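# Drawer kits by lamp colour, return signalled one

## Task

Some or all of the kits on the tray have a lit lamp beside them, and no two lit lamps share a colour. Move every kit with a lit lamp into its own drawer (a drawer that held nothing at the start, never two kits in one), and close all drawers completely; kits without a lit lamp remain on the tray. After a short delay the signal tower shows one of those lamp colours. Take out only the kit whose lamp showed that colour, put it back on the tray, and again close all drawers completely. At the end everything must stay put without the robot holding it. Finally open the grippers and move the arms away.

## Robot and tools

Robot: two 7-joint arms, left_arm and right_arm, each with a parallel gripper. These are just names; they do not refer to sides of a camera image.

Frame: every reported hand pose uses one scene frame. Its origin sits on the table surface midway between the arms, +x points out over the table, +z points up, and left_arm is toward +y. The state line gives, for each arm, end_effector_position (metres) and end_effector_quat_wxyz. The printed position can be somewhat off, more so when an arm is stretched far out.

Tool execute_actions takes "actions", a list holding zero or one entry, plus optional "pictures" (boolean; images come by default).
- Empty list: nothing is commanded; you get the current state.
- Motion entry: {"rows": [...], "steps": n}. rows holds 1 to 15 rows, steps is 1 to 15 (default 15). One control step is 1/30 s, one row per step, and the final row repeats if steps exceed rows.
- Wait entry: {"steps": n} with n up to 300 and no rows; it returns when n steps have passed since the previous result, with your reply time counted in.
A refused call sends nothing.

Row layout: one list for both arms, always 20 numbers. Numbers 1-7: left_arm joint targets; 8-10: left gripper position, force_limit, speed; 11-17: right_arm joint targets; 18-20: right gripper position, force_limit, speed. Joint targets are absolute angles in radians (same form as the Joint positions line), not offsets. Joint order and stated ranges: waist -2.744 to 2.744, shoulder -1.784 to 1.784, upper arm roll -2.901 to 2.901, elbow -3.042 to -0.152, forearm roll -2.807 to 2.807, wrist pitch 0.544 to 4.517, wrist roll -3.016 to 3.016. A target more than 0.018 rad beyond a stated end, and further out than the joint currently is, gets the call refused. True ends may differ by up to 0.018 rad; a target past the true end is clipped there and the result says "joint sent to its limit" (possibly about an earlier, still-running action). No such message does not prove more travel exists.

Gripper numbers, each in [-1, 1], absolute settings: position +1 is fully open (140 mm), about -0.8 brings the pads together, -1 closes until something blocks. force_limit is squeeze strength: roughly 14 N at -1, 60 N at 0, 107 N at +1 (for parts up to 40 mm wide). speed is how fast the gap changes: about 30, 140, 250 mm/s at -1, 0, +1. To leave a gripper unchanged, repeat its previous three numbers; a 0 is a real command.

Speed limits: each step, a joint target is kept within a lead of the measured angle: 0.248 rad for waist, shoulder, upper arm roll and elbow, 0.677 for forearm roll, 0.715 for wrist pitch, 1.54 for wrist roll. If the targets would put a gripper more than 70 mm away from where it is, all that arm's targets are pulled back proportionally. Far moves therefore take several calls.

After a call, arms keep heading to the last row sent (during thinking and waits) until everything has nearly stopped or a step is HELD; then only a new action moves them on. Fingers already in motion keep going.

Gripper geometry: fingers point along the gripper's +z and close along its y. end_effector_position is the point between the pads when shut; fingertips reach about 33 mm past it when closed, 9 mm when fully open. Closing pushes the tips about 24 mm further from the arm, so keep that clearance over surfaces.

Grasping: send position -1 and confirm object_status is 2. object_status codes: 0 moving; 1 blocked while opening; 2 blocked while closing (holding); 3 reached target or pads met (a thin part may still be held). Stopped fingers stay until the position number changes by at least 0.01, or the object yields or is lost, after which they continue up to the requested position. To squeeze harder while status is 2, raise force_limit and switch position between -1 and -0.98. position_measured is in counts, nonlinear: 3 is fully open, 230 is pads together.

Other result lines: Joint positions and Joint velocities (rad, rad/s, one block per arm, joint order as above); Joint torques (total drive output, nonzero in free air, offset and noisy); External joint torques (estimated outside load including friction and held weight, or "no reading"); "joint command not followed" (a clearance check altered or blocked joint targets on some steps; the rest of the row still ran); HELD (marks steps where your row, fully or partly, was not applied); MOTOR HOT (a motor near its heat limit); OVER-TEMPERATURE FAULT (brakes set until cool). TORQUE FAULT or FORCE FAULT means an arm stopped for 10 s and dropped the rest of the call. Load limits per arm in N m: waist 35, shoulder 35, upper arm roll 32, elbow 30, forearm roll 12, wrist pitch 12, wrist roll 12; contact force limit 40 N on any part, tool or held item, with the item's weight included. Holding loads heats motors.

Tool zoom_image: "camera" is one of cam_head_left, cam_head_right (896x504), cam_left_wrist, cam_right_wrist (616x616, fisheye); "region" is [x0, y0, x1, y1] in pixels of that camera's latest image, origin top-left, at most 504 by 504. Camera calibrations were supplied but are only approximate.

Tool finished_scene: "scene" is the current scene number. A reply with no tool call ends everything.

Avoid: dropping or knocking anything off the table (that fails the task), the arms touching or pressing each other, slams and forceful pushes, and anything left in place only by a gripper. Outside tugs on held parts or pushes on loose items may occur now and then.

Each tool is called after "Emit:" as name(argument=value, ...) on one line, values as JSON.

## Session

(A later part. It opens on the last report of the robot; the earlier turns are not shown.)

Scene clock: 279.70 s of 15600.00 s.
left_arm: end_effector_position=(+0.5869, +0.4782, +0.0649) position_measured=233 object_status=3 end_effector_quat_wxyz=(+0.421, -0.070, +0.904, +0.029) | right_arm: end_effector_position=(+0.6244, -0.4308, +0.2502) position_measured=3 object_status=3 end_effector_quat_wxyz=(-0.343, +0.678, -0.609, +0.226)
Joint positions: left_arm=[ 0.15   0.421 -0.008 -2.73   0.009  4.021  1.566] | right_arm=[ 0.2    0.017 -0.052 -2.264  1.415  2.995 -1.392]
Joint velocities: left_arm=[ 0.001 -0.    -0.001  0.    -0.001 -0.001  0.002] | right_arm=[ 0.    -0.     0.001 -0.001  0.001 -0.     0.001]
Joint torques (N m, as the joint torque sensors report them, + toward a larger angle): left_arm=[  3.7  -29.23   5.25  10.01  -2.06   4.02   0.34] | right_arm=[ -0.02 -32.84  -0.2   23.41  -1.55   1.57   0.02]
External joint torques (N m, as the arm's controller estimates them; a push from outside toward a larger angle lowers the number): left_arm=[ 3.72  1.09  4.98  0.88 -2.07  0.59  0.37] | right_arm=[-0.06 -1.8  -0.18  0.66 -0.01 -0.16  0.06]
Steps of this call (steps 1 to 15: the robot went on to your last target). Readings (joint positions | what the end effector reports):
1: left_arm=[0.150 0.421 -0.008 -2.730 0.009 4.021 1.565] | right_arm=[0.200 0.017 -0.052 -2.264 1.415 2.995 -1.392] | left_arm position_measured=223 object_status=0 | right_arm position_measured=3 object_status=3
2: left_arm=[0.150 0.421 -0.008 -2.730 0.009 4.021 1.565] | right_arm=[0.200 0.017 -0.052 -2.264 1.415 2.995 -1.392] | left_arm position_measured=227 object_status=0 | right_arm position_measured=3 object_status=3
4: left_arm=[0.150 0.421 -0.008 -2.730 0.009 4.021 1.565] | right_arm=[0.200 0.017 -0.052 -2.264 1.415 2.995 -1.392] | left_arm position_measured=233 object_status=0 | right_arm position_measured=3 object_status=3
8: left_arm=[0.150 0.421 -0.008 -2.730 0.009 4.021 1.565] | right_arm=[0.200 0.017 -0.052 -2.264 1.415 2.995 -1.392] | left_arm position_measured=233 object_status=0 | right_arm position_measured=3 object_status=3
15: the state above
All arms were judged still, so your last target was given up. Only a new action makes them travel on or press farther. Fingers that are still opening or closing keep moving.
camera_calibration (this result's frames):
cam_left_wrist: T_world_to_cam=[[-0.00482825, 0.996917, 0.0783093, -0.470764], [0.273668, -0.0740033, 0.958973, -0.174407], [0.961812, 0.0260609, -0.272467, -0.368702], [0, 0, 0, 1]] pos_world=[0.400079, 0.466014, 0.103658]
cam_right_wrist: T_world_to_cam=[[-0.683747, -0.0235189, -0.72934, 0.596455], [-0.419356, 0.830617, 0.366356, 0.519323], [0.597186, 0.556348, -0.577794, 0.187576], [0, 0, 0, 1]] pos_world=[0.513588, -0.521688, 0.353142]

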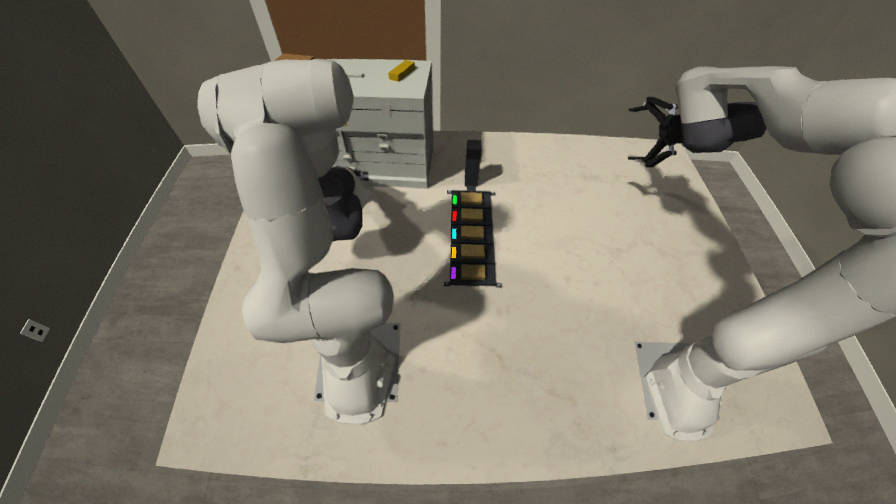

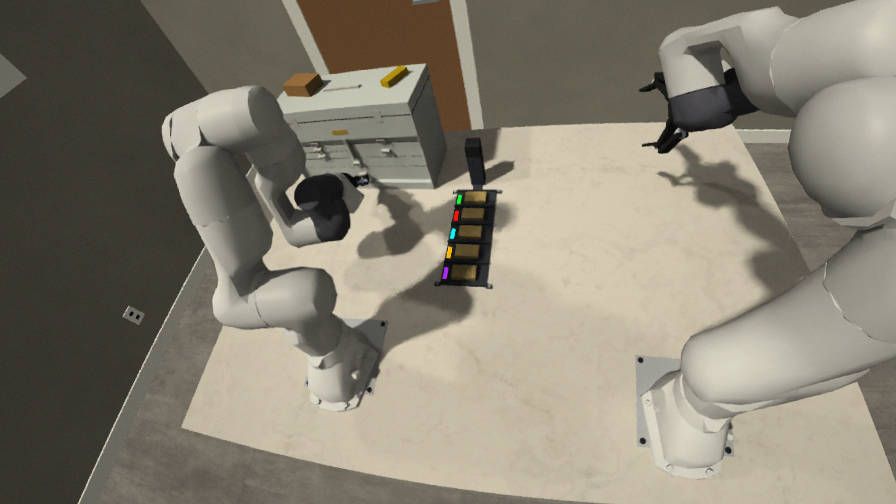

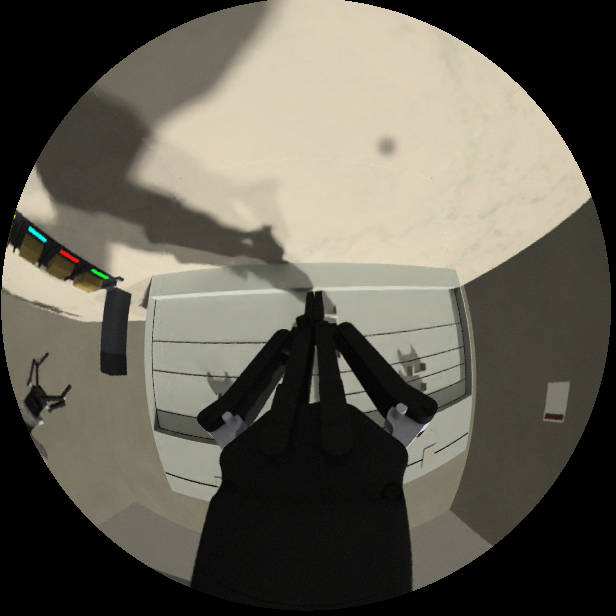

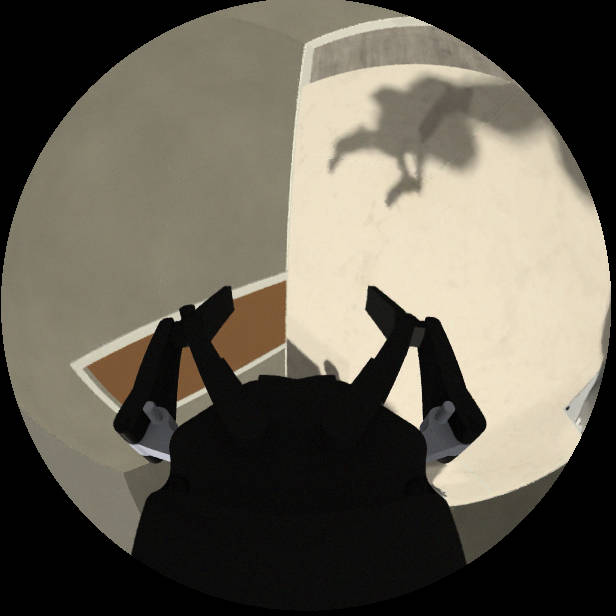

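Emit:
execute_actions(actions=[{"rows":[[0.155,0.423,0,-2.728,0,4.024,1.57,-0.2,0,0, 0.2,0.017,-0.05,-2.264,1.415,2.995,-1.392,1,0,0],[0.155,0.423,0,-2.728,0,4.024,1.57,-0.2,0,0, 0.2,0.017,-0.05,-2.264,1.415,2.995,-1.392,1,0,0],[0.155,0.423,0,-2.728,0,4.024,1.57,-0.2,0,0, 0.2,0.017,-0.05,-2.264,1.415,2.995,-1.392,1,0,0],[0.155,0.423,0,-2.728,0,4.024,1.57,-0.2,0,0, 0.2,0.017,-0.05,-2.264,1.415,2.995,-1.392,1,0,0],[0.155,0.423,0,-2.728,0,4.024,1.57,-0.2,0,0, 0.2,0.017,-0.05,-2.264,1.415,2.995,-1.392,1,0,0],[0.155,0.423,0,-2.728,0,4.024,1.57,-0.2,0,0, 0.2,0.017,-0.05,-2.264,1.415,2.995,-1.392,1,0,0],[0.155,0.423,0,-2.728,0,4.024,1.57,-0.2,0,0, 0.2,0.017,-0.05,-2.264,1.415,2.995,-1.392,1,0,0],[0.16,0.336,0,-2.926,0,4.139,1.57,-0.2,0,0, 0.2,0.017,-0.05,-2.264,1.415,2.995,-1.392,1,0,0]],"steps":15}], pictures=false)

Emit:
execute_actions(actions=[{"rows":[[0.16,0.336,0,-2.926,0,4.139,-1.57,-0.2,0,0, 0.2,0.017,-0.05,-2.264,1.415,2.995,-1.392,1,0,0]],"steps":15}], pictures=false)

Emit:
execute_actions(actions=[{"steps":30}], pictures=false)

Emit:
execute_actions(actions=[{"rows":[[0.26,0.45,0,-2.82,0.17,4.3,-1.57,-0.2,0,0, 0.2,0.017,-0.05,-2.264,1.415,2.995,-1.392,1,0,0],[0.26,0.45,0,-2.82,0.17,4.3,-1.57,-0.2,0,0, 0.2,0.017,-0.05,-2.264,1.415,2.995,-1.392,1,0,0],[0.26,0.45,0,-2.82,0.17,4.3,-1.57,-0.2,0,0, 0.2,0.017,-0.05,-2.264,1.415,2.995,-1.392,1,0,0],[0.26,0.45,0,-2.82,0.17,4.3,-1.57,-0.2,0,0, 0.2,0.017,-0.05,-2.264,1.415,2.995,-1.392,1,0,0],[0.26,0.45,0,-2.82,0.17,4.3,-1.57,-0.2,0,0, 0.2,0.017,-0.05,-2.264,1.415,2.995,-1.392,1,0,0],[0.26,0.45,0,-2.82,0.17,4.3,-1.57,-0.2,0,0, 0.2,0.017,-0.05,-2.264,1.415,2.995,-1.392,1,0,0],[0.26,0.45,0,-2.82,0.17,4.3,-1.57,-0.2,0,0, 0.2,0.017,-0.05,-2.264,1.415,2.995,-1.392,1,0,0],[0.26,0.45,0,-2.82,0.17,4.3,-1.57,-0.2,0,0, 0.2,0.017,-0.05,-2.264,1.415,2.995,-1.392,1,0,0],[0.365,0.611,0,-2.712,0.337,4.36,-1.57,-0.2,0,0, 0.2,0.017,-0.05,-2.264,1.415,2.995,-1.392,1,0,0]],"steps":15}], pictures=false)

Emit:
execute_actions(actions=[{"steps":30}])

Emit:
zoom_image(camera="cam_left_wrist", region=[160, 130, 460, 360])

Scene clock: 326.03 s of 15600.00 s.
left_arm: end_effector_position=(+0.5195, +0.4767, +0.0676) position_measured=154 object_status=0 end_effector_quat_wxyz=(+0.411, -0.078, +0.908, +0.033) | right_arm: end_effector_position=(+0.6244, -0.4308, +0.2502) position_measured=3 object_status=3 end_effector_quat_wxyz=(-0.343, +0.678, -0.609, +0.226)
Joint positions: left_arm=[ 0.157  0.342 -0.002 -2.92   0.003  4.111  1.566] | right_arm=[ 0.2    0.017 -0.052 -2.264  1.415  2.995 -1.392]
Joint velocities: left_arm=[ 0.    -0.047 -0.001 -0.07  -0.001  0.145  0.   ] | right_arm=[ 0.001 -0.     0.001  0.     0.     0.    -0.002]
Joint torques (N m, as the joint torque sensors report them, + toward a larger angle): left_arm=[  0.16 -26.31   2.14   5.94  -0.49   4.14   0.24] | right_arm=[  0.35 -32.78  -0.11  23.07  -1.53   1.64   0.04]
External joint torques (N m, as the arm's controller estimates them; a push from outside toward a larger angle lowers the number): left_arm=[ 0.18 -0.8   1.88 -1.68 -0.42  0.76  0.26] | right_arm=[ 0.48 -1.79  0.08  0.35  0.01 -0.11  0.09]
Steps of this call (steps 1 to 90: nothing new was sent; then 42.83 s passed at rest; steps 91 to 105: all 15 steps of this action). Readings (joint positions | what the end effector reports):
91: left_arm=[0.150 0.421 -0.008 -2.730 0.009 4.021 1.566] | right_arm=[0.200 0.017 -0.052 -2.264 1.415 2.995 -1.392] | left_arm position_measured=233 object_status=0 | right_arm position_measured=3 object_status=3
92: left_arm=[0.150 0.421 -0.008 -2.730 0.009 4.021 1.566] | right_arm=[0.200 0.017 -0.052 -2.264 1.415 2.995 -1.392] | left_arm position_measured=231 object_status=0 | right_arm position_measured=3 object_status=3
94: left_arm=[0.151 0.421 -0.005 -2.730 0.006 4.021 1.566] | right_arm=[0.200 0.017 -0.052 -2.264 1.415 2.995 -1.392] | left_arm position_measured=211 object_status=0 | right_arm position_measured=3 object_status=3
98: left_arm=[0.153 0.399 -0.003 -2.771 0.004 4.039 1.566] | right_arm=[0.200 0.017 -0.052 -2.264 1.415 2.995 -1.392] | left_arm position_measured=181 object_status=0 | right_arm position_measured=3 object_status=3
105: the state above

Scene clock: 326.53 s of 15600.00 s.
left_arm: end_effector_position=(+0.5213, +0.4770, +0.0748) position_measured=154 object_status=3 end_effector_quat_wxyz=(-0.216, +0.845, -0.329, +0.362) | right_arm: end_effector_position=(+0.6244, -0.4308, +0.2502) position_measured=3 object_status=3 end_effector_quat_wxyz=(-0.343, +0.678, -0.609, +0.226)
Joint positions: left_arm=[ 0.157  0.338 -0.002 -2.924  0.003  4.134 -0.66 ] | right_arm=[ 0.2    0.017 -0.052 -2.264  1.415  2.995 -1.392]
Joint velocities: left_arm=[ 0.001 -0.002  0.    -0.001 -0.     0.007 -2.988] | right_arm=[ 0.    -0.    -0.    -0.002  0.    -0.001  0.001]
Joint torques (N m, as the joint torque sensors report them, + toward a larger angle): left_arm=[  1.36 -27.19   1.33   4.77  -0.55   4.32  -0.83] | right_arm=[  0.01 -32.56  -0.18  23.01  -1.55   1.69   0.03]
External joint torques (N m, as the arm's controller estimates them; a push from outside toward a larger angle lowers the number): left_arm=[ 1.36 -1.62  1.03 -2.01 -0.46  0.83 -0.85] | right_arm=[ 0.02 -1.69 -0.1   0.4  -0.02 -0.04  0.07]
Steps of this call (steps 1 to 15: all 15 steps of this action). Readings (joint positions | what the end effector reports):
1: left_arm=[0.157 0.340 -0.002 -2.922 0.003 4.115 1.418] | right_arm=[0.200 0.017 -0.052 -2.264 1.415 2.995 -1.392] | left_arm position_measured=154 object_status=0 | right_arm position_measured=3 object_status=3
2: left_arm=[0.157 0.340 -0.002 -2.923 0.003 4.119 1.260] | right_arm=[0.200 0.017 -0.052 -2.264 1.415 2.995 -1.392] | left_arm position_measured=154 object_status=0 | right_arm position_measured=3 object_status=3
4: left_arm=[0.157 0.339 -0.002 -2.924 0.003 4.124 0.944] | right_arm=[0.200 0.017 -0.052 -2.264 1.415 2.995 -1.392] | left_arm position_measured=154 object_status=3 | right_arm position_measured=3 object_status=3
8: left_arm=[0.157 0.338 -0.002 -2.924 0.003 4.130 0.311] | right_arm=[0.200 0.017 -0.052 -2.264 1.415 2.995 -1.392] | left_arm position_measured=154 object_status=3 | right_arm position_measured=3 object_status=3
15: the state above

Scene clock: 327.53 s of 15600.00 s.
left_arm: end_effector_position=(+0.5214, +0.4771, +0.0752) position_measured=154 object_status=3 end_effector_quat_wxyz=(-0.043, +0.905, +0.057, +0.420) | right_arm: end_effector_position=(+0.6244, -0.4308, +0.2502) position_measured=3 object_status=3 end_effector_quat_wxyz=(-0.343, +0.678, -0.609, +0.226)
Joint positions: left_arm=[ 0.157  0.338 -0.002 -2.925  0.003  4.135 -1.529] | right_arm=[ 0.2    0.017 -0.052 -2.264  1.415  2.995 -1.392]
Joint velocities: left_arm=[-0.001 -0.    -0.001  0.     0.001 -0.    -0.112] | right_arm=[ 0.001 -0.    -0.    -0.001  0.     0.001  0.   ]
Joint torques (N m, as the joint torque sensors report them, + toward a larger angle): left_arm=[  1.74 -26.75   1.38   4.91  -0.5    4.28  -0.24] | right_arm=[ -0.34 -32.43   0.09  23.33  -1.57   1.65   0.03]
External joint torques (N m, as the arm's controller estimates them; a push from outside toward a larger angle lowers the number): left_arm=[ 1.77 -1.19  1.1  -1.89 -0.41  0.79 -0.26] | right_arm=[-0.4  -1.51  0.09  0.66 -0.03 -0.07  0.07]
Steps of this call (steps 1 to 30: the robot went on to your last target). Readings (joint positions | what the end effector reports):
1: left_arm=[0.157 0.338 -0.002 -2.924 0.003 4.134 -0.754] | right_arm=[0.200 0.017 -0.052 -2.264 1.415 2.995 -1.392] | left_arm position_measured=154 object_status=3 | right_arm position_measured=3 object_status=3
2: left_arm=[0.157 0.338 -0.002 -2.924 0.003 4.134 -0.838] | right_arm=[0.200 0.017 -0.052 -2.264 1.415 2.995 -1.392] | left_arm position_measured=154 object_status=3 | right_arm position_measured=3 object_status=3
4: left_arm=[0.157 0.338 -0.002 -2.924 0.003 4.134 -0.981] | right_arm=[0.200 0.017 -0.052 -2.264 1.415 2.995 -1.392] | left_arm position_measured=154 object_status=3 | right_arm position_measured=3 object_status=3
8: left_arm=[0.157 0.338 -0.002 -2.924 0.003 4.135 -1.187] | right_arm=[0.200 0.017 -0.052 -2.264 1.415 2.995 -1.392] | left_arm position_measured=154 object_status=3 | right_arm position_measured=3 object_status=3
30: the state above

Scene clock: 328.03 s of 15600.00 s.
left_arm: end_effector_position=(+0.5671, +0.5030, +0.0604) position_measured=154 object_status=3 end_effector_quat_wxyz=(+0.003, +0.873, +0.039, +0.486) | right_arm: end_effector_position=(+0.6244, -0.4308, +0.2502) position_measured=3 object_status=3 end_effector_quat_wxyz=(-0.343, +0.678, -0.609, +0.226)
Joint positions: left_arm=[ 0.359  0.604  0.001 -2.721  0.306  4.331 -1.557] | right_arm=[ 0.2    0.017 -0.052 -2.264  1.415  2.995 -1.392]
Joint velocities: left_arm=[ 0.064  0.105  0.001  0.077  0.232  0.141 -0.021] | right_arm=[ 0.001  0.001  0.001  0.002 -0.001  0.    -0.002]
Joint torques (N m, as the joint torque sensors report them, + toward a larger angle): left_arm=[ -0.15 -32.24  -1.19   6.02   1.16   4.32  -0.31] | right_arm=[  0.27 -32.8   -0.14  23.13  -1.5    1.63   0.1 ]
External joint torques (N m, as the arm's controller estimates them; a push from outside toward a larger angle lowers the number): left_arm=[ 0.94  1.31  0.1   0.23  1.07  0.74 -0.34] | right_arm=[ 0.15 -1.81 -0.2   0.36  0.05 -0.09  0.15]
Steps of this call (steps 1 to 15: all 15 steps of this action). Readings (joint positions | what the end effector reports):
1: left_arm=[0.180 0.363 -0.006 -2.901 0.040 4.162 -1.533] | right_arm=[0.200 0.017 -0.052 -2.264 1.415 2.995 -1.392] | left_arm position_measured=154 object_status=3 | right_arm position_measured=3 object_status=3
2: left_arm=[0.205 0.393 -0.005 -2.871 0.071 4.186 -1.536] | right_arm=[0.200 0.017 -0.052 -2.264 1.415 2.995 -1.392] | left_arm position_measured=154 object_status=3 | right_arm position_measured=3 object_status=3
4: left_arm=[0.237 0.427 -0.001 -2.841 0.111 4.221 -1.541] | right_arm=[0.200 0.017 -0.052 -2.264 1.415 2.995 -1.392] | left_arm position_measured=154 object_status=3 | right_arm position_measured=3 object_status=3
8: left_arm=[0.255 0.445 -0.000 -2.825 0.148 4.262 -1.549] | right_arm=[0.200 0.017 -0.052 -2.264 1.415 2.995 -1.392] | left_arm position_measured=154 object_status=3 | right_arm position_measured=3 object_status=3
15: the state above

Scene clock: 329.03 s of 15600.00 s.
left_arm: end_effector_position=(+0.5715, +0.4970, +0.0682) position_measured=154 object_status=3 end_effector_quat_wxyz=(+0.012, +0.866, +0.032, +0.498) | right_arm: end_effector_position=(+0.6244, -0.4308, +0.2502) position_measured=3 object_status=3 end_effector_quat_wxyz=(-0.343, +0.678, -0.609, +0.226)
Joint positions: left_arm=[ 0.362  0.609  0.001 -2.713  0.334  4.356 -1.563] | right_arm=[ 0.2    0.017 -0.052 -2.264  1.415  2.995 -1.392]
Joint velocities: left_arm=[-0.001  0.    -0.     0.001 -0.     0.002  0.   ] | right_arm=[ 0.    -0.001  0.    -0.001  0.     0.     0.   ]
Joint torques (N m, as the joint torque sensors report them, + toward a larger angle): left_arm=[  1.55 -30.3   -0.35   6.06   0.88   4.08  -0.28] | right_arm=[  0.27 -32.96  -0.29  23.22  -1.54   1.64   0.02]
External joint torques (N m, as the arm's controller estimates them; a push from outside toward a larger angle lowers the number): left_arm=[ 1.58  1.29 -0.27  0.54  0.84  0.71 -0.3 ] | right_arm=[ 0.3  -1.91 -0.19  0.48  0.   -0.1   0.07]
Steps of this call (steps 1 to 30: the robot went on to your last target). Readings (joint positions | what the end effector reports):
1: left_arm=[0.360 0.606 0.001 -2.718 0.313 4.335 -1.557] | right_arm=[0.200 0.017 -0.052 -2.264 1.415 2.995 -1.392] | left_arm position_measured=154 object_status=3 | right_arm position_measured=3 object_status=3
2: left_arm=[0.361 0.608 0.001 -2.717 0.318 4.339 -1.558] | right_arm=[0.200 0.017 -0.052 -2.264 1.415 2.995 -1.392] | left_arm position_measured=154 object_status=3 | right_arm position_measured=3 object_status=3
4: left_arm=[0.362 0.608 0.001 -2.715 0.325 4.345 -1.559] | right_arm=[0.200 0.017 -0.052 -2.264 1.415 2.995 -1.392] | left_arm position_measured=154 object_status=3 | right_arm position_measured=3 object_status=3
8: left_arm=[0.362 0.609 0.001 -2.714 0.331 4.351 -1.561] | right_arm=[0.200 0.017 -0.052 -2.264 1.415 2.995 -1.392] | left_arm position_measured=154 object_status=3 | right_arm position_measured=3 object_status=3
30: the state above
All arms were judged still, so your last target was given up. Only a new action makes them travel on or press farther. Fingers that are still opening or closing keep moving.
camera_calibration (this result's frames):
cam_left_wrist: T_world_to_cam=[[0.0119384, -0.993388, -0.114185, 0.502846], [-0.818504, 0.0558861, -0.571776, 0.492059], [0.574377, 0.100287, -0.812425, -0.132103], [0, 0, 0, 1]] pos_world=[0.472625, 0.48527, 0.231441]
cam_right_wrist: T_world_to_cam=[[-0.683747, -0.0235189, -0.72934, 0.596455], [-0.419356, 0.830617, 0.366356, 0.519323], [0.597186, 0.556348, -0.577794, 0.187576], [0, 0, 0, 1]] pos_world=[0.513588, -0.521688, 0.353142]

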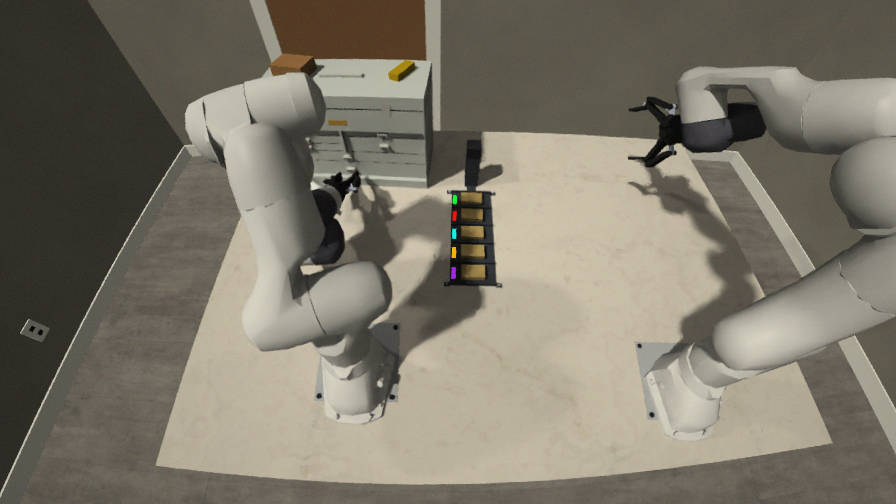

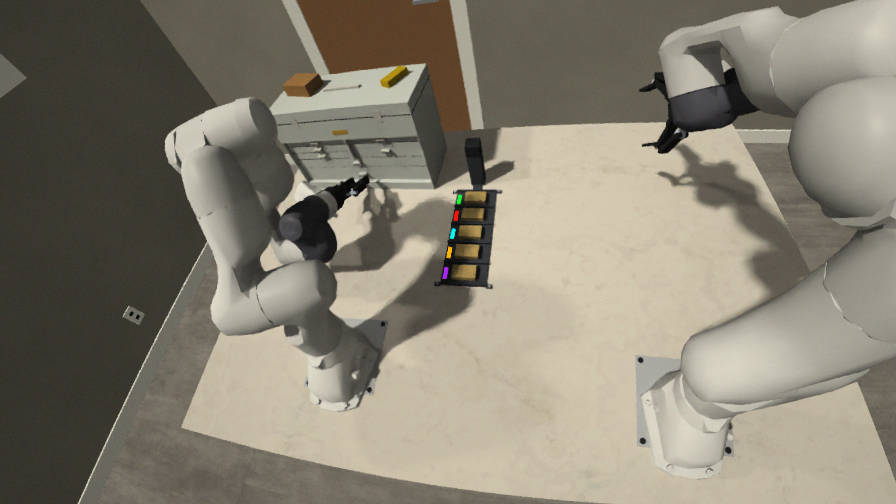

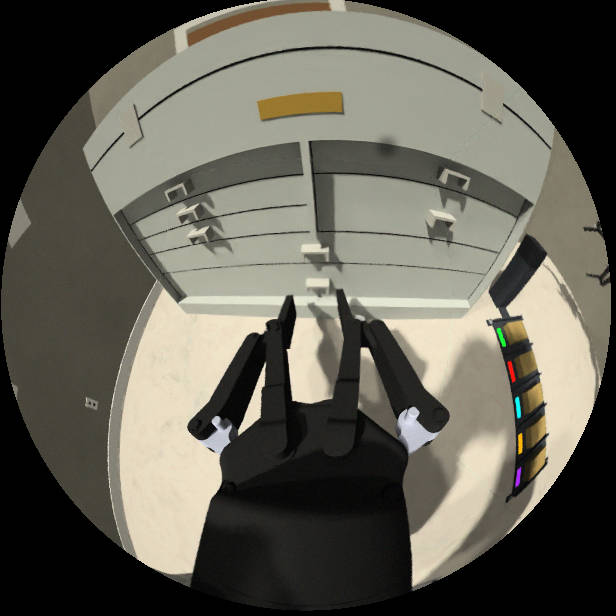

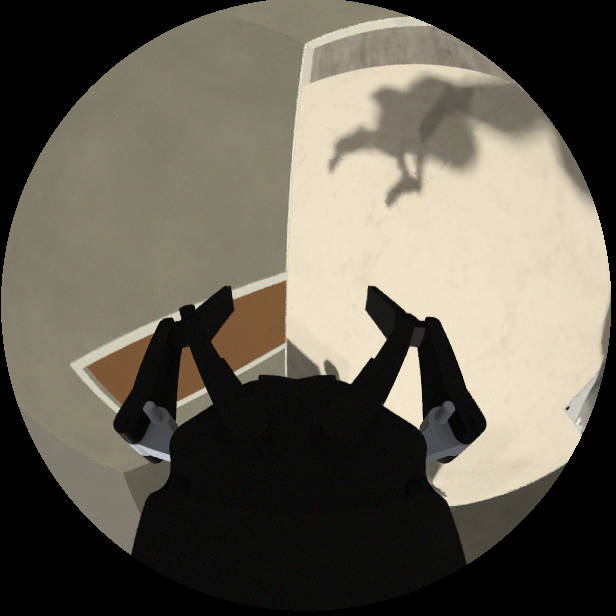

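Region (160, 130, 460, 360) of cam_left_wrist's 616x616 image, scaled by 1.680, with more detail than that image has; it fills the top 386 rows of this view, and the rest is white.

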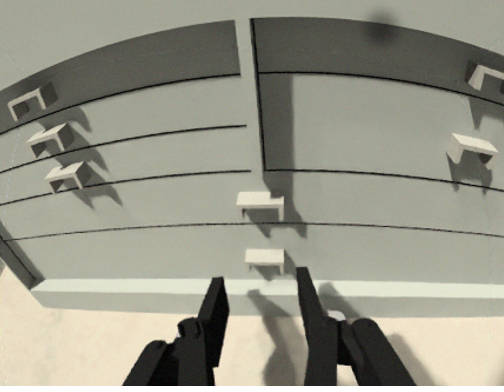

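Emit:
execute_actions(actions=[{"rows":[[0.43,0.593,0,-2.69,0.492,4.31,-1.495,-0.2,0,0, 0.2,0.017,-0.05,-2.264,1.415,2.995,-1.392,1,0,0]],"steps":15}], pictures=false)

Emit:
execute_actions(actions=[{"rows":[[0.43,0.593,0,-2.665,0.492,4.29,-1.495,-0.2,0,0, 0.2,0.017,-0.05,-2.264,1.415,2.995,-1.392,1,0,0]],"steps":15}], pictures=false)

Emit:
execute_actions(actions=[{"steps":15}])

Emit:
zoom_image(camera="cam_left_wrist", region=[210, 200, 410, 360])

Scene clock: 361.87 s of 15600.00 s.
left_arm: end_effector_position=(+0.5749, +0.4877, +0.0736) position_measured=154 object_status=3 end_effector_quat_wxyz=(+0.025, +0.865, -0.026, +0.500) | right_arm: end_effector_position=(+0.6244, -0.4308, +0.2502) position_measured=3 object_status=3 end_effector_quat_wxyz=(-0.343, +0.678, -0.609, +0.226)
Joint positions: left_arm=[ 0.427  0.595 -0.    -2.692  0.487  4.316 -1.514] | right_arm=[ 0.2    0.017 -0.052 -2.264  1.415  2.995 -1.392]
Joint velocities: left_arm=[ 0.001 -0.    -0.001  0.     0.021 -0.013  0.037] | right_arm=[ 0.002  0.001  0.001  0.003 -0.001  0.     0.001]
Joint torques (N m, as the joint torque sensors report them, + toward a larger angle): left_arm=[  0.77 -33.13   0.14   6.24   1.04   2.89   0.48] | right_arm=[  0.27 -32.51  -0.07  23.04  -1.61   1.62   0.09]
External joint torques (N m, as the arm's controller estimates them; a push from outside toward a larger angle lowers the number): left_arm=[ 0.68 -1.17  0.41  0.05  0.95 -0.49  0.45] | right_arm=[ 0.16 -1.62 -0.11  0.33 -0.07 -0.1   0.13]
Steps of this call (steps 1 to 90: nothing new was sent; then 29.33 s passed at rest; steps 91 to 105: all 15 steps of this action). Readings (joint positions | what the end effector reports):
91: left_arm=[0.376 0.608 -0.002 -2.709 0.369 4.349 -1.557] | right_arm=[0.200 0.017 -0.052 -2.264 1.415 2.995 -1.392] | left_arm position_measured=154 object_status=3 | right_arm position_measured=3 object_status=3
92: left_arm=[0.393 0.604 -0.002 -2.704 0.399 4.342 -1.552] | right_arm=[0.200 0.017 -0.052 -2.264 1.415 2.995 -1.392] | left_arm position_measured=154 object_status=3 | right_arm position_measured=3 object_status=3
94: left_arm=[0.414 0.598 -0.001 -2.696 0.437 4.333 -1.542] | right_arm=[0.200 0.017 -0.052 -2.264 1.415 2.995 -1.392] | left_arm position_measured=154 object_status=3 | right_arm position_measured=3 object_status=3
98: left_arm=[0.426 0.595 -0.000 -2.692 0.471 4.323 -1.528] | right_arm=[0.200 0.017 -0.052 -2.264 1.415 2.995 -1.392] | left_arm position_measured=154 object_status=3 | right_arm position_measured=3 object_status=3
105: the state above

Scene clock: 362.37 s of 15600.00 s.
left_arm: end_effector_position=(+0.5839, +0.4918, +0.0750) position_measured=154 object_status=3 end_effector_quat_wxyz=(+0.019, +0.865, -0.034, +0.501) | right_arm: end_effector_position=(+0.6244, -0.4308, +0.2502) position_measured=3 object_status=3 end_effector_quat_wxyz=(-0.343, +0.678, -0.609, +0.226)
Joint positions: left_arm=[ 0.427  0.594 -0.    -2.667  0.489  4.295 -1.504] | right_arm=[ 0.2    0.017 -0.052 -2.264  1.415  2.995 -1.392]
Joint velocities: left_arm=[ 0.001 -0.     0.    -0.    -0.001 -0.007  0.007] | right_arm=[ 0.     0.001 -0.    -0.001 -0.     0.     0.001]
Joint torques (N m, as the joint torque sensors report them, + toward a larger angle): left_arm=[  1.31 -33.53   0.08   8.17   1.     2.76   0.49] | right_arm=[ -0.01 -32.5   -0.17  23.02  -1.54   1.62   0.05]
External joint torques (N m, as the arm's controller estimates them; a push from outside toward a larger angle lowers the number): left_arm=[ 1.26 -1.04  0.42  1.42  0.91 -0.61  0.46] | right_arm=[ 0.   -1.65 -0.09  0.42 -0.01 -0.1   0.09]
Steps of this call (steps 1 to 15: all 15 steps of this action). Readings (joint positions | what the end effector reports):
1: left_arm=[0.427 0.595 -0.000 -2.687 0.488 4.313 -1.513] | right_arm=[0.200 0.017 -0.052 -2.264 1.415 2.995 -1.392] | left_arm position_measured=154 object_status=3 | right_arm position_measured=3 object_status=3
2: left_arm=[0.427 0.595 -0.000 -2.680 0.488 4.309 -1.511] | right_arm=[0.200 0.017 -0.052 -2.264 1.415 2.995 -1.392] | left_arm position_measured=154 object_status=3 | right_arm position_measured=3 object_status=3
4: left_arm=[0.427 0.594 -0.000 -2.671 0.488 4.304 -1.510] | right_arm=[0.200 0.017 -0.052 -2.264 1.415 2.995 -1.392] | left_arm position_measured=154 object_status=3 | right_arm position_measured=3 object_status=3
8: left_arm=[0.427 0.594 -0.000 -2.667 0.489 4.299 -1.507] | right_arm=[0.200 0.017 -0.052 -2.264 1.415 2.995 -1.392] | left_arm position_measured=154 object_status=3 | right_arm position_measured=3 object_status=3
15: the state above

Scene clock: 362.87 s of 15600.00 s.
left_arm: end_effector_position=(+0.5838, +0.4918, +0.0747) position_measured=154 object_status=3 end_effector_quat_wxyz=(+0.018, +0.865, -0.035, +0.500) | right_arm: end_effector_position=(+0.6244, -0.4308, +0.2502) position_measured=3 object_status=3 end_effector_quat_wxyz=(-0.343, +0.678, -0.609, +0.226)
Joint positions: left_arm=[ 0.427  0.594 -0.    -2.667  0.489  4.294 -1.502] | right_arm=[ 0.2    0.017 -0.052 -2.264  1.415  2.995 -1.392]
Joint velocities: left_arm=[-0.001 -0.     0.001  0.001  0.    -0.     0.002] | right_arm=[ 0.001  0.    -0.     0.001 -0.     0.    -0.   ]
Joint torques (N m, as the joint torque sensors report them, + toward a larger angle): left_arm=[  0.95 -32.58  -0.16   7.52   1.03   2.78   0.47] | right_arm=[  0.16 -32.8   -0.55  22.6   -1.49   1.67   0.07]
External joint torques (N m, as the arm's controller estimates them; a push from outside toward a larger angle lowers the number): left_arm=[ 0.94 -0.03  0.2   0.73  0.95 -0.6   0.45] | right_arm=[ 0.16 -1.92 -0.49 -0.06  0.04 -0.05  0.12]
Steps of this call (steps 1 to 15: the robot went on to your last target). Readings (joint positions | what the end effector reports):
1: left_arm=[0.427 0.594 -0.000 -2.667 0.489 4.295 -1.504] | right_arm=[0.200 0.017 -0.052 -2.264 1.415 2.995 -1.392] | left_arm position_measured=154 object_status=3 | right_arm position_measured=3 object_status=3
2: left_arm=[0.427 0.594 -0.000 -2.667 0.489 4.295 -1.504] | right_arm=[0.200 0.017 -0.052 -2.264 1.415 2.995 -1.392] | left_arm position_measured=154 object_status=3 | right_arm position_measured=3 object_status=3
4: left_arm=[0.427 0.594 -0.000 -2.667 0.489 4.295 -1.503] | right_arm=[0.200 0.017 -0.052 -2.264 1.415 2.995 -1.392] | left_arm position_measured=154 object_status=3 | right_arm position_measured=3 object_status=3
8: left_arm=[0.427 0.594 -0.000 -2.667 0.489 4.294 -1.503] | right_arm=[0.200 0.017 -0.052 -2.264 1.415 2.995 -1.392] | left_arm position_measured=154 object_status=3 | right_arm position_measured=3 object_status=3
15: the state above
All arms were judged still, so your last target was given up. Only a new action makes them travel on or press farther. Fingers that are still opening or closing keep moving.
camera_calibration (this result's frames):
cam_left_wrist: T_world_to_cam=[[-0.108818, -0.979583, -0.169045, 0.56612], [-0.8, 0.18724, -0.570037, 0.430687], [0.59005, 0.0732056, -0.804041, -0.129835], [0, 0, 0, 1]] pos_world=[0.482763, 0.483424, 0.236815]
cam_right_wrist: T_world_to_cam=[[-0.683747, -0.0235187, -0.72934, 0.596455], [-0.419356, 0.830617, 0.366356, 0.519323], [0.597186, 0.556348, -0.577794, 0.187576], [0, 0, 0, 1]] pos_world=[0.513588, -0.521688, 0.353142]

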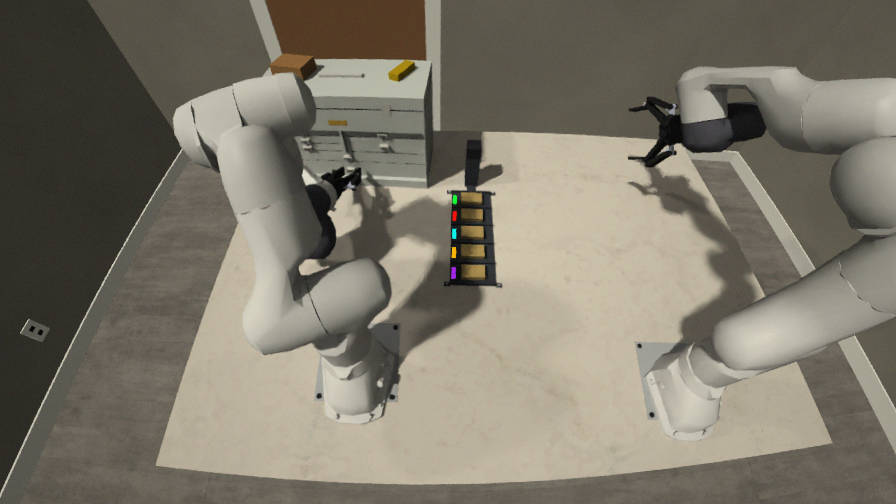

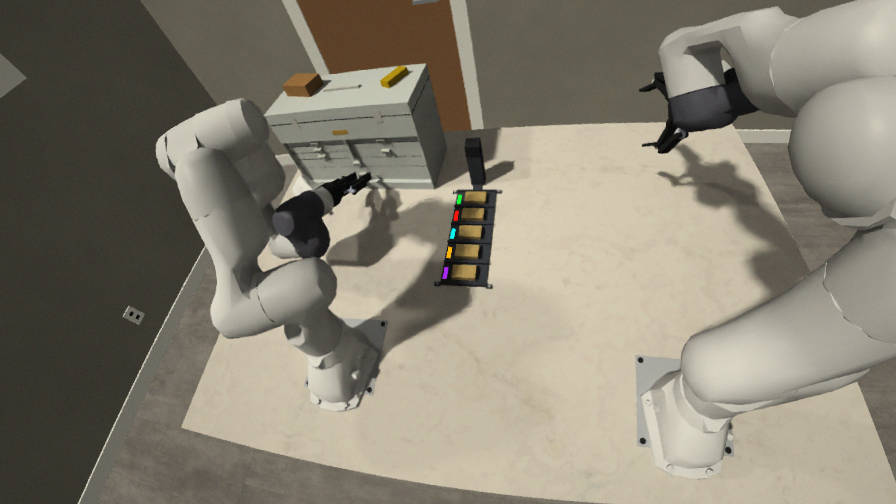

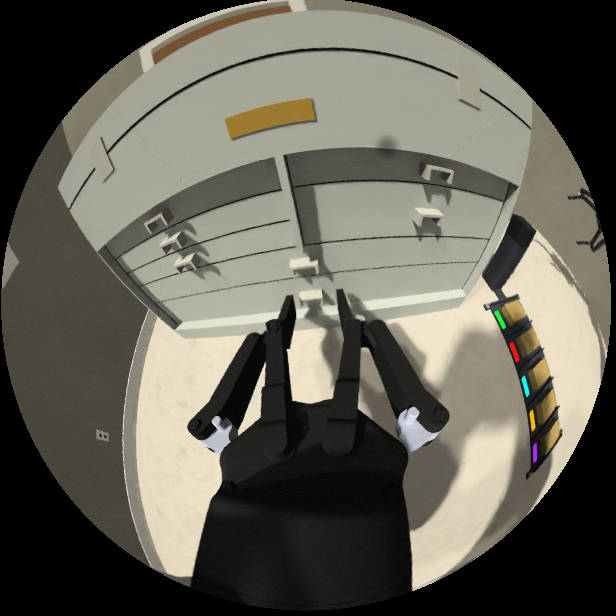

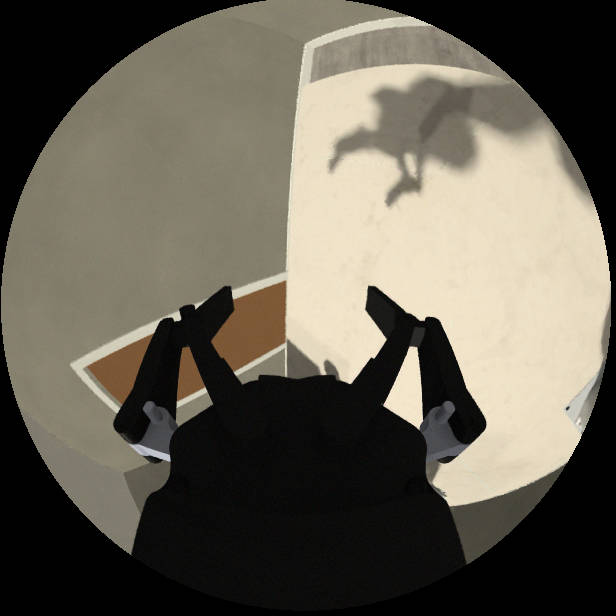

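Region (210, 200, 410, 360) of cam_left_wrist's 616x616 image, scaled by 2.520, with more detail than that image has; it fills the top 403 rows of this view, and the rest is white.

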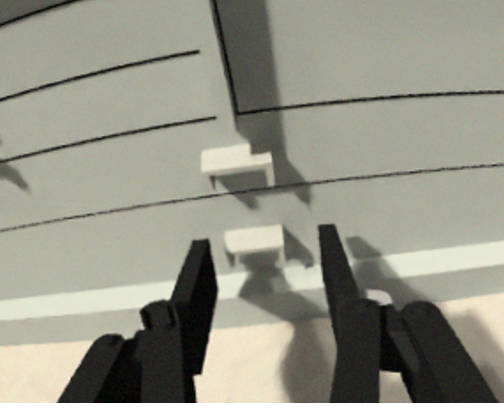

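Emit:
execute_actions(actions=[{"rows":[[0.43,0.595,0,-2.643,0.495,4.271,-1.505,-0.2,0,0, 0.2,0.017,-0.05,-2.264,1.415,2.995,-1.392,1,0,0]],"steps":15}], pictures=false)

Emit:
execute_actions(actions=[{"steps":10}])

Emit:
zoom_image(camera="cam_left_wrist", region=[210, 200, 410, 360])

Scene clock: 371.60 s of 15600.00 s.
left_arm: end_effector_position=(+0.5915, +0.4950, +0.0756) position_measured=154 object_status=3 end_effector_quat_wxyz=(+0.015, +0.865, -0.039, +0.500) | right_arm: end_effector_position=(+0.6244, -0.4308, +0.2502) position_measured=3 object_status=3 end_effector_quat_wxyz=(-0.343, +0.678, -0.609, +0.226)
Joint positions: left_arm=[ 0.427  0.595 -0.    -2.645  0.492  4.276 -1.502] | right_arm=[ 0.2    0.017 -0.052 -2.264  1.415  2.995 -1.392]
Joint velocities: left_arm=[ 0.     0.001 -0.001  0.    -0.    -0.006  0.   ] | right_arm=[ 0.001 -0.     0.001 -0.     0.001  0.     0.   ]
Joint torques (N m, as the joint torque sensors report them, + toward a larger angle): left_arm=[  0.87 -33.06   0.3    7.86   0.97   2.8   -0.08] | right_arm=[  0.32 -32.59   0.01  23.08  -1.53   1.64   0.07]
External joint torques (N m, as the arm's controller estimates them; a push from outside toward a larger angle lowers the number): left_arm=[ 0.83 -0.17  0.65  0.69  0.9  -0.57 -0.1 ] | right_arm=[ 0.31 -1.56  0.06  0.36  0.01 -0.09  0.11]
Steps of this call (steps 1 to 90: nothing new was sent; then 5.23 s passed at rest; steps 91 to 105: all 15 steps of this action). Readings (joint positions | what the end effector reports):
91: left_arm=[0.427 0.595 -0.000 -2.662 0.490 4.291 -1.502] | right_arm=[0.200 0.017 -0.052 -2.264 1.415 2.995 -1.392] | left_arm position_measured=154 object_status=3 | right_arm position_measured=3 object_status=3
92: left_arm=[0.427 0.595 -0.000 -2.656 0.491 4.288 -1.502] | right_arm=[0.200 0.017 -0.052 -2.264 1.415 2.995 -1.392] | left_arm position_measured=154 object_status=3 | right_arm position_measured=3 object_status=3
94: left_arm=[0.427 0.595 -0.000 -2.649 0.491 4.284 -1.502] | right_arm=[0.200 0.017 -0.052 -2.264 1.415 2.995 -1.392] | left_arm position_measured=154 object_status=3 | right_arm position_measured=3 object_status=3
98: left_arm=[0.427 0.595 -0.000 -2.645 0.492 4.279 -1.502] | right_arm=[0.200 0.017 -0.052 -2.264 1.415 2.995 -1.392] | left_arm position_measured=154 object_status=3 | right_arm position_measured=3 object_status=3
105: the state above

Scene clock: 371.93 s of 15600.00 s.
left_arm: end_effector_position=(+0.5915, +0.4950, +0.0754) position_measured=154 object_status=3 end_effector_quat_wxyz=(+0.015, +0.865, -0.039, +0.500) | right_arm: end_effector_position=(+0.6244, -0.4308, +0.2502) position_measured=3 object_status=3 end_effector_quat_wxyz=(-0.343, +0.678, -0.609, +0.226)
Joint positions: left_arm=[ 0.427  0.595 -0.    -2.645  0.492  4.275 -1.502] | right_arm=[ 0.2    0.017 -0.052 -2.264  1.415  2.995 -1.392]
Joint velocities: left_arm=[-0.    -0.001  0.001  0.001 -0.    -0.     0.002] | right_arm=[-0.002  0.001  0.     0.001 -0.001  0.     0.   ]
Joint torques (N m, as the joint torque sensors report them, + toward a larger angle): left_arm=[  1.1  -32.66  -0.41   7.45   1.02   2.75   0.03] | right_arm=[  0.3  -32.68  -0.06  23.3   -1.53   1.64   0.  ]
External joint torques (N m, as the arm's controller estimates them; a push from outside toward a larger angle lowers the number): left_arm=[ 1.08  0.34 -0.05  0.2   0.95 -0.62  0.01] | right_arm=[ 0.44 -1.83  0.14  0.66  0.   -0.11  0.04]
Steps of this call (steps 1 to 10: the robot went on to your last target). Readings (joint positions | what the end effector reports):
1: left_arm=[0.427 0.595 -0.000 -2.645 0.492 4.276 -1.502] | right_arm=[0.200 0.017 -0.052 -2.264 1.415 2.995 -1.392] | left_arm position_measured=154 object_status=3 | right_arm position_measured=3 object_status=3
2: left_arm=[0.427 0.595 -0.000 -2.645 0.492 4.276 -1.502] | right_arm=[0.200 0.017 -0.052 -2.264 1.415 2.995 -1.392] | left_arm position_measured=154 object_status=3 | right_arm position_measured=3 object_status=3
4: left_arm=[0.427 0.595 -0.000 -2.645 0.492 4.276 -1.502] | right_arm=[0.200 0.017 -0.052 -2.264 1.415 2.995 -1.392] | left_arm position_measured=154 object_status=3 | right_arm position_measured=3 object_status=3
8: left_arm=[0.427 0.595 -0.000 -2.645 0.492 4.275 -1.502] | right_arm=[0.200 0.017 -0.052 -2.264 1.415 2.995 -1.392] | left_arm position_measured=154 object_status=3 | right_arm position_measured=3 object_status=3
10: the state above
camera_calibration (this result's frames):
cam_left_wrist: T_world_to_cam=[[-0.112708, -0.977375, -0.178982, 0.572171], [-0.798924, 0.196239, -0.568517, 0.431335], [0.590777, 0.0789168, -0.802966, -0.137368], [0, 0, 0, 1]] pos_world=[0.490246, 0.485421, 0.237328]
cam_right_wrist: T_world_to_cam=[[-0.683747, -0.0235215, -0.72934, 0.596454], [-0.419359, 0.830615, 0.366356, 0.519322], [0.597183, 0.556351, -0.577794, 0.187577], [0, 0, 0, 1]] pos_world=[0.513588, -0.521686, 0.353142]

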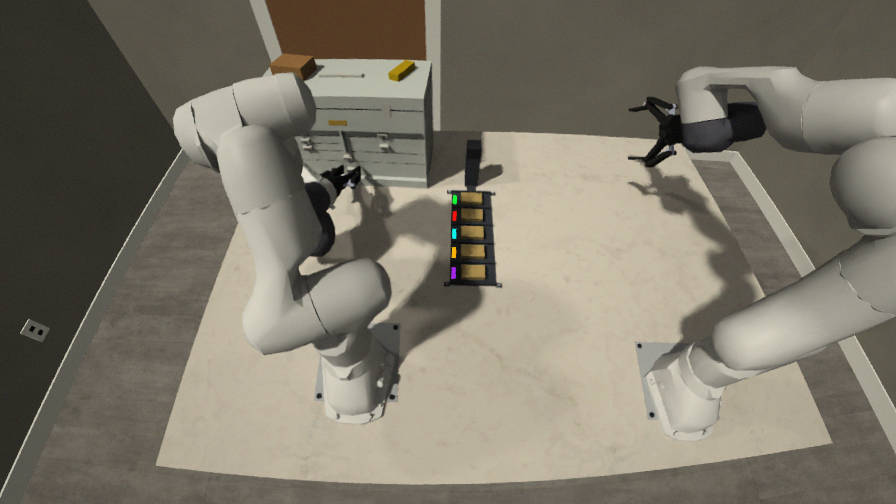

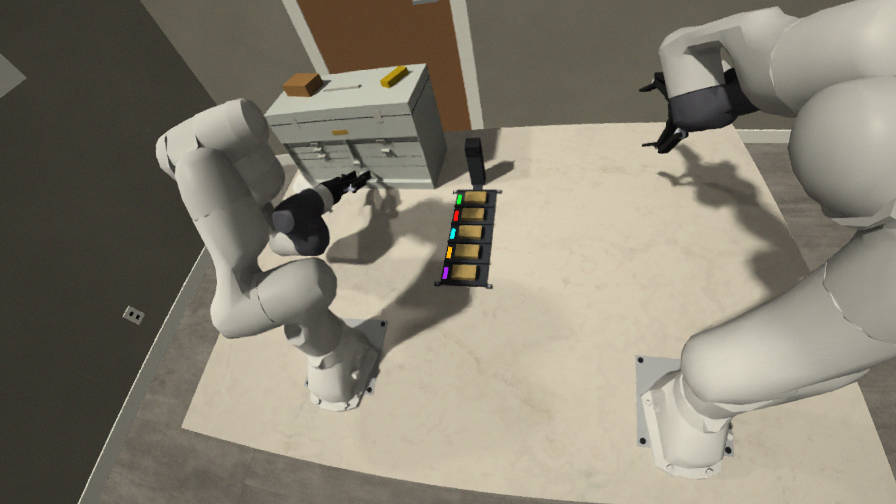

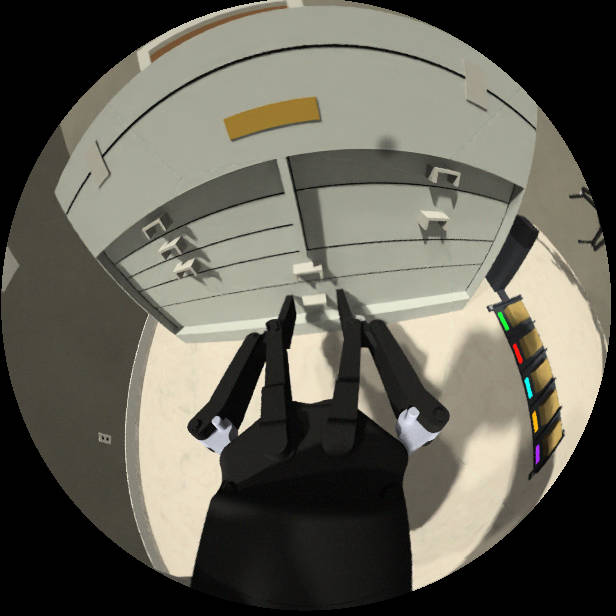

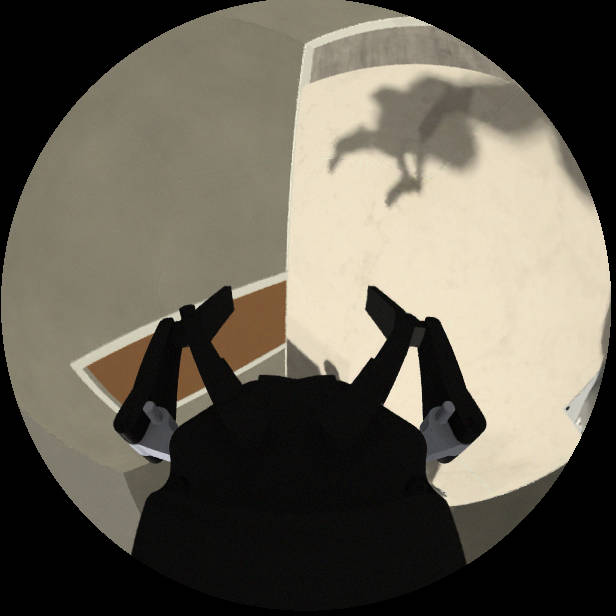

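Region (210, 200, 410, 360) of cam_left_wrist's 616x616 image, scaled by 2.520, with more detail than that image has; it fills the top 403 rows of this view, and the rest is white.

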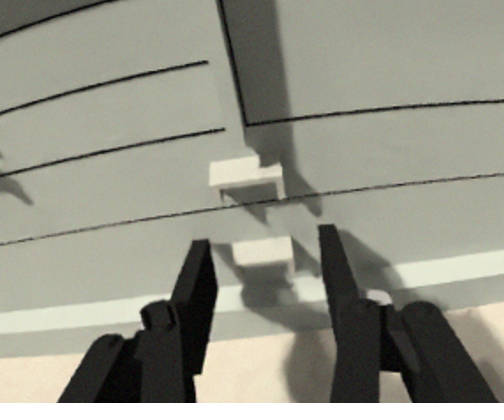

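Emit:
execute_actions(actions=[{"rows":[[0.43,0.595,0,-2.64,0.495,4.269,-1.505,-1,0,-0.5, 0.2,0.017,-0.05,-2.264,1.415,2.995,-1.392,1,0,0]],"steps":15}], pictures=false)

Emit:
execute_actions(actions=[{"steps":10}], pictures=false)

Scene clock: 378.50 s of 15600.00 s.
left_arm: end_effector_position=(+0.5924, +0.4965, +0.0758) position_measured=196 object_status=0 end_effector_quat_wxyz=(+0.014, +0.865, -0.039, +0.501) | right_arm: end_effector_position=(+0.6244, -0.4308, +0.2502) position_measured=3 object_status=3 end_effector_quat_wxyz=(-0.343, +0.678, -0.609, +0.226)
Joint positions: left_arm=[ 0.429  0.595  0.    -2.642  0.493  4.274 -1.502] | right_arm=[ 0.2    0.017 -0.052 -2.264  1.415  2.995 -1.392]
Joint velocities: left_arm=[ 0.     0.001 -0.001 -0.    -0.    -0.001  0.001] | right_arm=[-0.     0.001  0.002 -0.    -0.002 -0.     0.001]
Joint torques (N m, as the joint torque sensors report them, + toward a larger angle): left_arm=[  0.24 -32.59  -0.38   7.07   0.84   2.76  -0.08] | right_arm=[  0.1  -32.49   0.44  23.14  -1.47   1.67  -0.02]
External joint torques (N m, as the arm's controller estimates them; a push from outside toward a larger angle lowers the number): left_arm=[ 0.3   0.36  0.05 -0.17  0.75 -0.61 -0.1 ] | right_arm=[-0.02 -1.59  0.39  0.46  0.07 -0.05  0.02]
Steps of this call (steps 1 to 15: the robot went on to your last target; steps 16 to 90: nothing new was sent; then 3.07 s passed at rest; steps 91 to 105: all 15 steps of this action). Readings (joint positions | what the end effector reports):
91: left_arm=[0.427 0.595 -0.000 -2.644 0.492 4.275 -1.502] | right_arm=[0.200 0.017 -0.052 -2.264 1.415 2.995 -1.392] | left_arm position_measured=154 object_status=0 | right_arm position_measured=3 object_status=3
92: left_arm=[0.427 0.595 -0.000 -2.643 0.492 4.274 -1.502] | right_arm=[0.200 0.017 -0.052 -2.264 1.415 2.995 -1.392] | left_arm position_measured=158 object_status=0 | right_arm position_measured=3 object_status=3
94: left_arm=[0.427 0.595 -0.000 -2.642 0.492 4.274 -1.502] | right_arm=[0.200 0.017 -0.052 -2.264 1.415 2.995 -1.392] | left_arm position_measured=167 object_status=0 | right_arm position_measured=3 object_status=3
98: left_arm=[0.428 0.595 0.000 -2.641 0.492 4.274 -1.502] | right_arm=[0.200 0.017 -0.052 -2.264 1.415 2.995 -1.392] | left_arm position_measured=186 object_status=0 | right_arm position_measured=3 object_status=3
105: the state above

Scene clock: 378.83 s of 15600.00 s.
left_arm: end_effector_position=(+0.5924, +0.4965, +0.0758) position_measured=196 object_status=2 end_effector_quat_wxyz=(+0.014, +0.865, -0.039, +0.501) | right_arm: end_effector_position=(+0.6244, -0.4308, +0.2502) position_measured=3 object_status=3 end_effector_quat_wxyz=(-0.343, +0.678, -0.609, +0.226)
Joint positions: left_arm=[ 0.429  0.595  0.    -2.642  0.493  4.274 -1.502] | right_arm=[ 0.2    0.017 -0.052 -2.264  1.415  2.995 -1.392]
Joint velocities: left_arm=[-0.001  0.001  0.002  0.001  0.002  0.     0.001] | right_arm=[ 0.    -0.001 -0.001  0.001  0.001  0.    -0.001]
Joint torques (N m, as the joint torque sensors report them, + toward a larger angle): left_arm=[  0.65 -33.19  -0.76   7.76   0.85   2.76  -0.07] | right_arm=[  0.35 -33.23  -0.04  23.    -1.55   1.68   0.01]
External joint torques (N m, as the arm's controller estimates them; a push from outside toward a larger angle lowers the number): left_arm=[ 0.66 -0.12 -0.38  0.4   0.77 -0.62 -0.09] | right_arm=[ 0.45 -2.28  0.11  0.31 -0.02 -0.07  0.05]
Steps of this call (steps 1 to 10: the robot went on to your last target). Readings (joint positions | what the end effector reports):
1: left_arm=[0.429 0.595 0.000 -2.642 0.493 4.274 -1.502] | right_arm=[0.200 0.017 -0.052 -2.264 1.415 2.995 -1.392] | left_arm position_measured=196 object_status=2 | right_arm position_measured=3 object_status=3
2: left_arm=[0.429 0.595 0.000 -2.642 0.493 4.274 -1.502] | right_arm=[0.200 0.017 -0.052 -2.264 1.415 2.995 -1.392] | left_arm position_measured=196 object_status=2 | right_arm position_measured=3 object_status=3
4: left_arm=[0.429 0.595 0.000 -2.642 0.493 4.274 -1.502] | right_arm=[0.200 0.017 -0.052 -2.264 1.415 2.995 -1.392] | left_arm position_measured=196 object_status=2 | right_arm position_measured=3 object_status=3
8: left_arm=[0.429 0.595 0.000 -2.642 0.493 4.274 -1.502] | right_arm=[0.200 0.017 -0.052 -2.264 1.415 2.995 -1.392] | left_arm position_measured=196 object_status=2 | right_arm position_measured=3 object_status=3
10: the state above


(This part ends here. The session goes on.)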